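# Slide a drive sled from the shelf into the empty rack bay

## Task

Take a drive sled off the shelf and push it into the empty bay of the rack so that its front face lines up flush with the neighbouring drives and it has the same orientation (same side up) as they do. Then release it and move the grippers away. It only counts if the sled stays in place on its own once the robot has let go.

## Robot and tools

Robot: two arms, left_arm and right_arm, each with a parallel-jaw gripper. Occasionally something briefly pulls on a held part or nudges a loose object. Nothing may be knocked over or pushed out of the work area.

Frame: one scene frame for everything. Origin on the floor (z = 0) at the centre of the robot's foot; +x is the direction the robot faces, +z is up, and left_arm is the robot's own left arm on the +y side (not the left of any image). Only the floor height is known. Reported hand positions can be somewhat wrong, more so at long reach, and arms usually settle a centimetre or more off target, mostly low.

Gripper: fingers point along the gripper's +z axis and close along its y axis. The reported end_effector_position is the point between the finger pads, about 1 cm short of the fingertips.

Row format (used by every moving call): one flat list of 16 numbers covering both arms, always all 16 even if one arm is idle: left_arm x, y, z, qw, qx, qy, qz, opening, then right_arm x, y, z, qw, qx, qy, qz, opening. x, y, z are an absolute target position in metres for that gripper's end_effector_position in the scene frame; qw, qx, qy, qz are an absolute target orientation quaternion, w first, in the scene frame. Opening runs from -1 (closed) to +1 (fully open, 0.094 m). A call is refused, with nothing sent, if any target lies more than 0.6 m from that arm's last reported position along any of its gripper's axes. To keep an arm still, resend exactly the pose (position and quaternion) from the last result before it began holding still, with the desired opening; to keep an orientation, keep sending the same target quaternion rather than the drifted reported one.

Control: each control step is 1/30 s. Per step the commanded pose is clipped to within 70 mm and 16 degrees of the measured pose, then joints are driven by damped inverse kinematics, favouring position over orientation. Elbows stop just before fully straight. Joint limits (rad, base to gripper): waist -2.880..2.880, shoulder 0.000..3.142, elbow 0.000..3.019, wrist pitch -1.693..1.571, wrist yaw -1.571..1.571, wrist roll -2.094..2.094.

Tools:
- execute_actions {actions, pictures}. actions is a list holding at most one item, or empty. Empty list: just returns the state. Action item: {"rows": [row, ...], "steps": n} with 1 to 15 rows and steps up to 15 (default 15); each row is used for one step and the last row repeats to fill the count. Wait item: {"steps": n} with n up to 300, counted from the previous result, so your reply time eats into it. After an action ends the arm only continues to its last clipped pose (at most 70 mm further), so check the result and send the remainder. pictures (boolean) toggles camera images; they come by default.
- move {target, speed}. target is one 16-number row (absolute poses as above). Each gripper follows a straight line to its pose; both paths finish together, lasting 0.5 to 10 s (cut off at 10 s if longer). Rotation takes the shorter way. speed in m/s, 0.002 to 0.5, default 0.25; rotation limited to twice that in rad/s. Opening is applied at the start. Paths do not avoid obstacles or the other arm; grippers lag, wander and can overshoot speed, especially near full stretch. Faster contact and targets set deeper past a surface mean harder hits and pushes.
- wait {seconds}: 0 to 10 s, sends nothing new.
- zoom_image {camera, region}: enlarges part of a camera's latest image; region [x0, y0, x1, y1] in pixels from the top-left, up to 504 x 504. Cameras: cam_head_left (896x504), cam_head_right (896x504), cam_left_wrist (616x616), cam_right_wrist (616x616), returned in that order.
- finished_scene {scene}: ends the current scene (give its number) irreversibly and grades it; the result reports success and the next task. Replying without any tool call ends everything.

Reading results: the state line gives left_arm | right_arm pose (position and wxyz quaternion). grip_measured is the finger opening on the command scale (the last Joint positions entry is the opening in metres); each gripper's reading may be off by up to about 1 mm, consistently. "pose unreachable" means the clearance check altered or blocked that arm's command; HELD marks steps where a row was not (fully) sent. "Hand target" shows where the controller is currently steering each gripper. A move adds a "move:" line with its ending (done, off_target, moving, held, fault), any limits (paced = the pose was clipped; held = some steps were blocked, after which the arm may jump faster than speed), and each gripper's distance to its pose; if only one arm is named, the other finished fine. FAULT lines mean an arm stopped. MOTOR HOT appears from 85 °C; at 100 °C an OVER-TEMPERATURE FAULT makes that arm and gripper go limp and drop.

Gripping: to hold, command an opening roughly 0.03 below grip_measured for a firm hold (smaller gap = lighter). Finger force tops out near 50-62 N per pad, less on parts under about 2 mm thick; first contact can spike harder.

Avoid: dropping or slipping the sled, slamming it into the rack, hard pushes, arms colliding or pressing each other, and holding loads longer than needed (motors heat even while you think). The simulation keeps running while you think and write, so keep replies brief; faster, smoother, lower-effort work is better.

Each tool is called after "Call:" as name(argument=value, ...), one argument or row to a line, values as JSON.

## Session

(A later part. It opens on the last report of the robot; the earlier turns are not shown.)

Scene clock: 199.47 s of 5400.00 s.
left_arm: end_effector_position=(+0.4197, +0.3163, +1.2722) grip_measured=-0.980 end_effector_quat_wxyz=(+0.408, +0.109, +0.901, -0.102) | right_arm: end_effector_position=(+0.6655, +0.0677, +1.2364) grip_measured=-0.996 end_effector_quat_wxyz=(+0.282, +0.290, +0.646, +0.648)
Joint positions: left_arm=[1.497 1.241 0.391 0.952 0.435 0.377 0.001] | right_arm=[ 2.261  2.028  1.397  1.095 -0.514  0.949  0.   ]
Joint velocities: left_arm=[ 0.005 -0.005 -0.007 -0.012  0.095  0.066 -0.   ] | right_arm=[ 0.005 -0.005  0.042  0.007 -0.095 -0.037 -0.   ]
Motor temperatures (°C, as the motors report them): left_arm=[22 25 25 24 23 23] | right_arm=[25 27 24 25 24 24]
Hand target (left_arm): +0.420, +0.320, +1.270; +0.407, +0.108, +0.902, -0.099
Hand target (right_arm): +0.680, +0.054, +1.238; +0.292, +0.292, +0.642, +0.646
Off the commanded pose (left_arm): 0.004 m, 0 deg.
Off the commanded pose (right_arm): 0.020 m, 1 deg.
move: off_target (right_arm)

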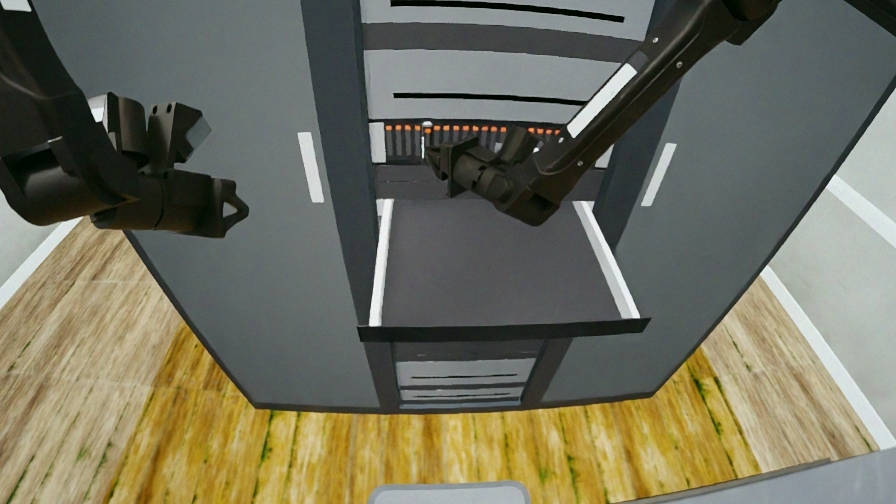

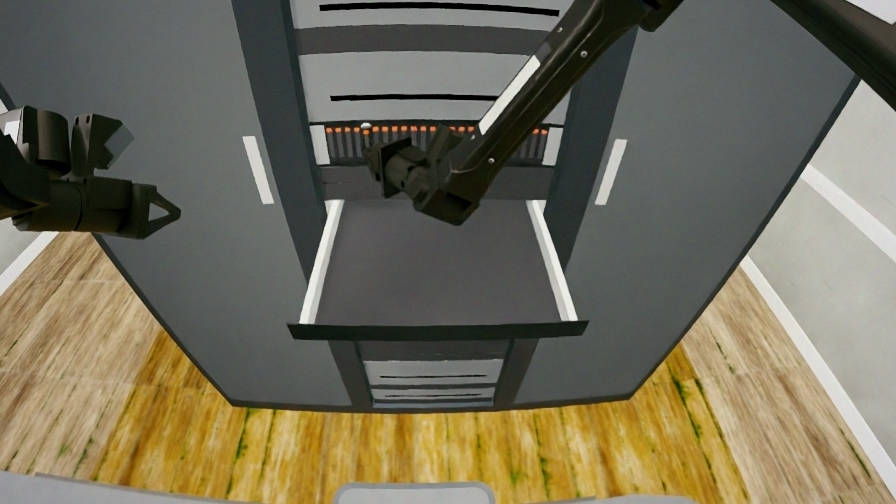

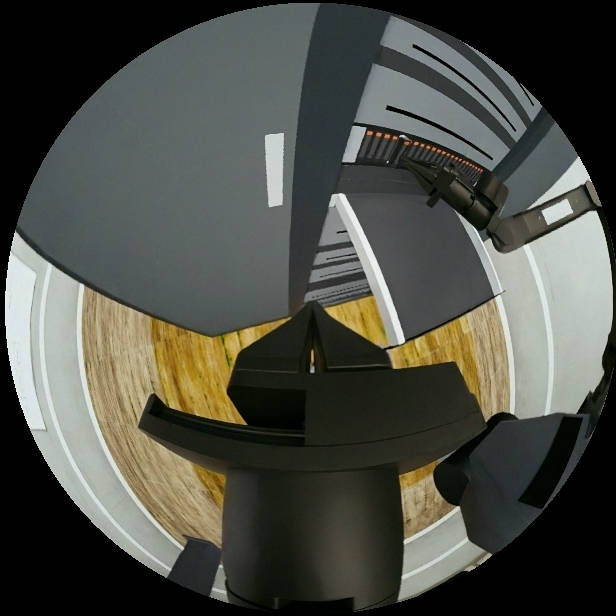

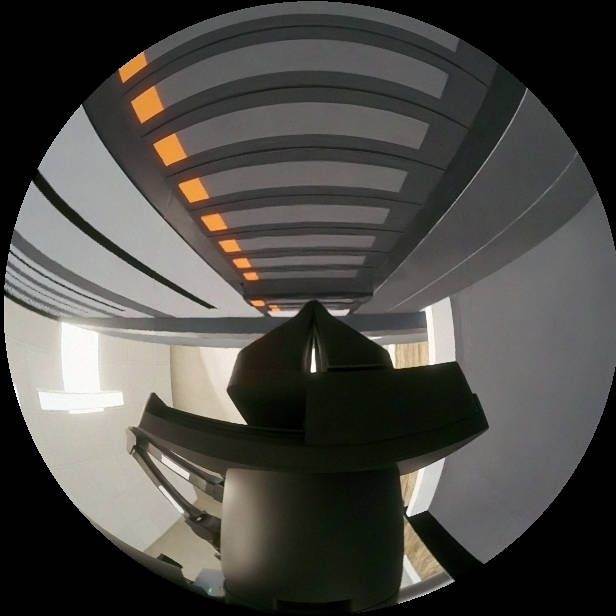

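Call:
move(
  target=[0.42,0.32,1.27,0.407,0.108,0.901,-0.099,-1,0.694,0.066,1.241,0.292,0.292,0.642,0.646,-1],
  speed=0.015,
)

Call:
zoom_image(
  camera="cam_head_left",
  region=[370, 100, 500, 230],
)

Call:
zoom_image(
  camera="cam_right_wrist",
  region=[200, 220, 420, 360],
)

Scene clock: 204.83 s of 5400.00 s.
left_arm: end_effector_position=(+0.4197, +0.3163, +1.2722) grip_measured=-0.980 end_effector_quat_wxyz=(+0.408, +0.109, +0.901, -0.102) | right_arm: end_effector_position=(+0.6786, +0.0688, +1.2363) grip_measured=-0.996 end_effector_quat_wxyz=(+0.279, +0.292, +0.648, +0.646)
Joint positions: left_arm=[1.497 1.241 0.391 0.952 0.435 0.377 0.001] | right_arm=[ 2.261  2.028  1.433  1.051 -0.511  0.949  0.   ]
Joint velocities: left_arm=[-0.015 -0.024 -0.002  0.002 -0.007 -0.037  0.   ] | right_arm=[-0.015  0.005 -0.002 -0.012 -0.037  0.007 -0.001]
Motor temperatures (°C, as the motors report them): left_arm=[22 25 25 24 23 23] | right_arm=[25 27 24 25 24 24]
Hand target (left_arm): +0.420, +0.320, +1.270; +0.407, +0.108, +0.902, -0.099
Hand target (right_arm): +0.693, +0.066, +1.242; +0.292, +0.292, +0.642, +0.646
Off the commanded pose (left_arm): 0.004 m, 0 deg.
Off the commanded pose (right_arm): 0.016 m, 2 deg.
After step 90, 0.20 s passed at rest.
move: off_target (right_arm)

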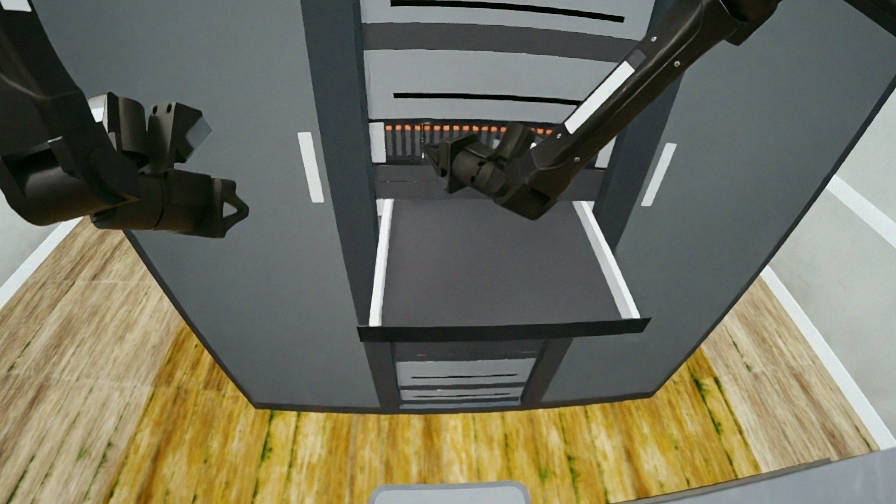

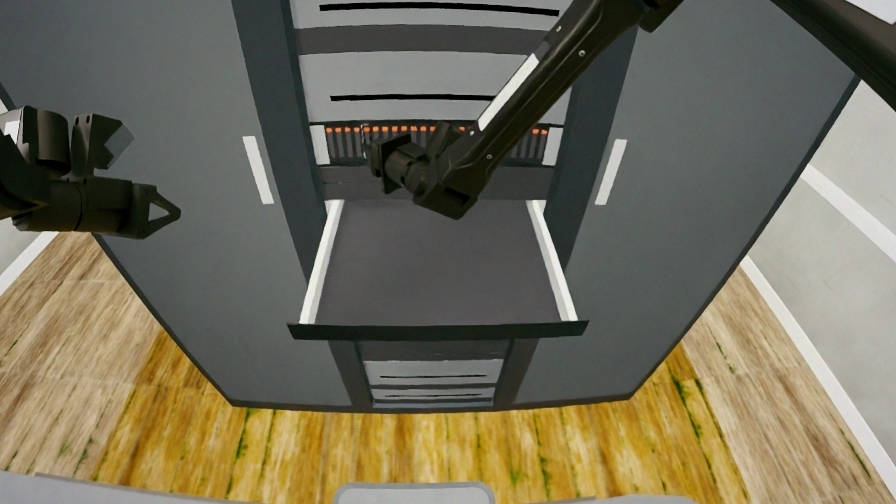

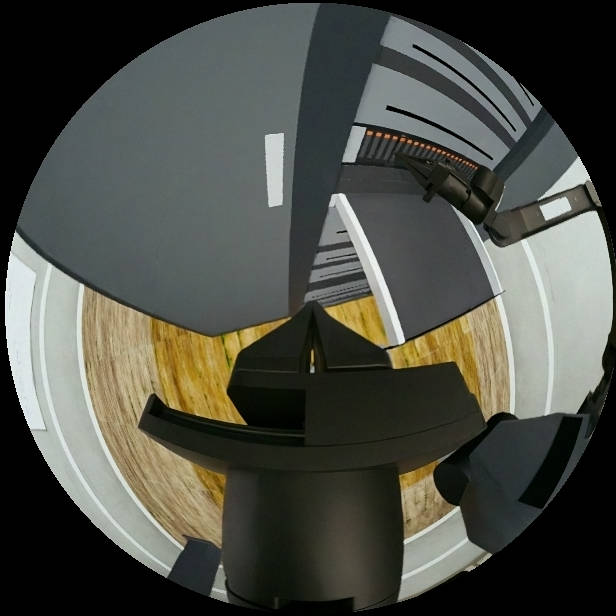

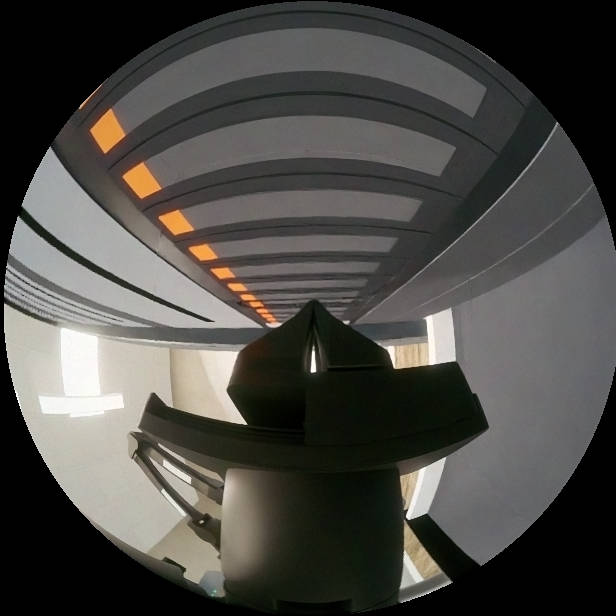

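Region (370, 100, 500, 230) of cam_head_left's 896x504 image, scaled by 3.877, with more detail than that image has.

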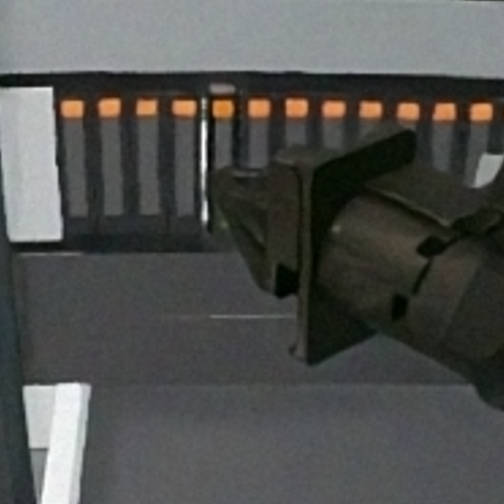

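Region (200, 220, 420, 360) of cam_right_wrist's 616x616 image, scaled by 2.291, with more detail than that image has; it fills the top 321 rows of this view, and the rest is white.

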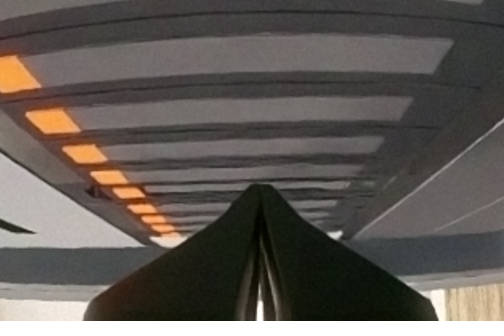

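Looks flush. Retreat.

Call:
move(
  target=[0.42,0.32,1.27,0.407,0.108,0.901,-0.099,-1,0.56,-0.06,1.25,0.292,0.292,0.642,0.646,-1],
  speed=0.2,
)

Call:
zoom_image(
  camera="cam_head_right",
  region=[310, 100, 440, 200],
)

Scene clock: 208.47 s of 5400.00 s.
left_arm: end_effector_position=(+0.4197, +0.3163, +1.2722) grip_measured=-0.980 end_effector_quat_wxyz=(+0.408, +0.109, +0.901, -0.102) | right_arm: end_effector_position=(+0.5514, -0.0535, +1.2361) grip_measured=-0.996 end_effector_quat_wxyz=(+0.280, +0.295, +0.650, +0.642)
Joint positions: left_arm=[1.497 1.241 0.391 0.952 0.435 0.377 0.001] | right_arm=[ 2.084  1.909  0.973  1.44  -0.656  1.043  0.   ]
Joint velocities: left_arm=[ 0.005 -0.005  0.012 -0.012 -0.007  0.022  0.001] | right_arm=[-0.015 -0.005 -0.002 -0.007  0.007  0.081 -0.   ]
Motor temperatures (°C, as the motors report them): left_arm=[22 25 25 24 23 23] | right_arm=[25 27 25 25 24 24]
Hand target (left_arm): +0.420, +0.320, +1.270; +0.407, +0.108, +0.902, -0.099
Hand target (right_arm): +0.560, -0.061, +1.248; +0.292, +0.292, +0.642, +0.646
Off the commanded pose (left_arm): 0.004 m, 0 deg.
Off the commanded pose (right_arm): 0.018 m, 2 deg.
move: off_target (right_arm)

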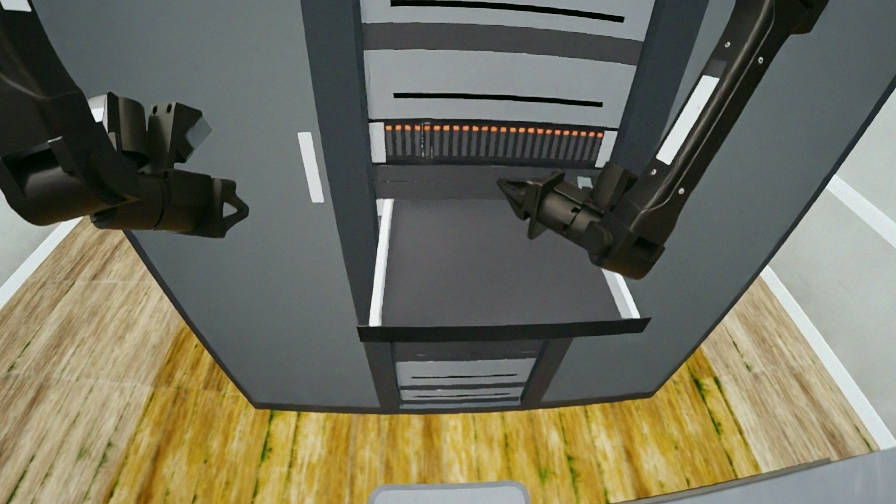

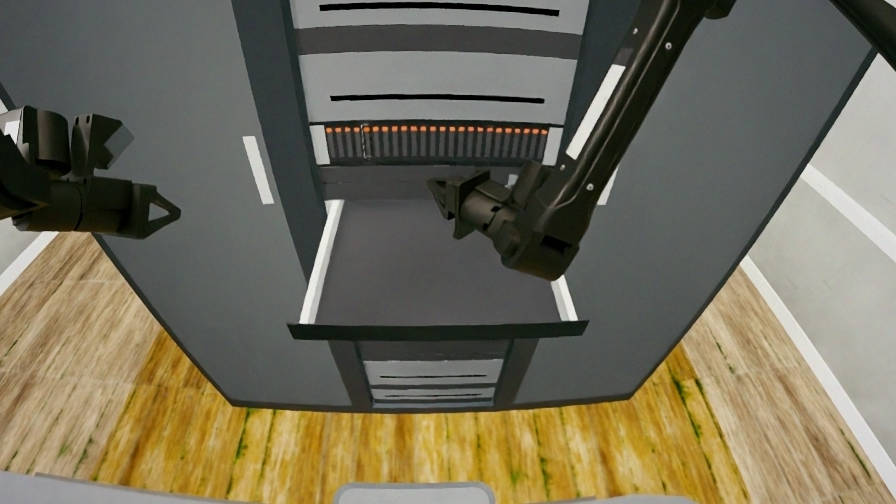

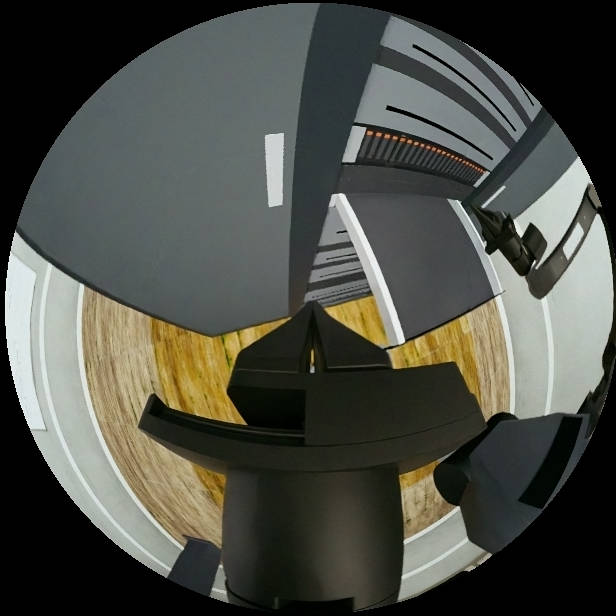

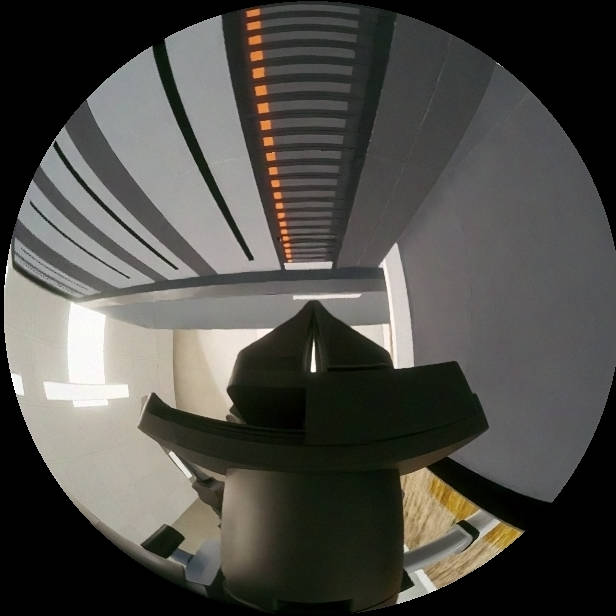

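Region (310, 100, 440, 200) of cam_head_right's 896x504 image, scaled by 3.877, with more detail than that image has; it fills the top 388 rows of this view, and the rest is white.

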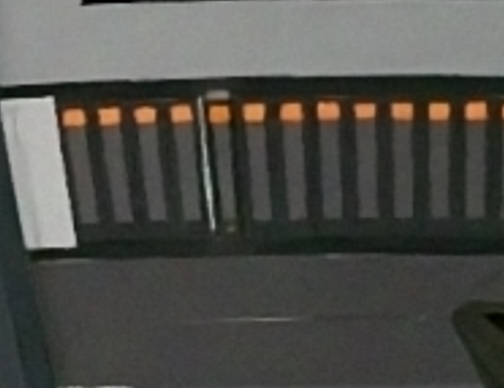

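Call:
finished_scene(
  scene=1,
)

The scene is finished: the task was done.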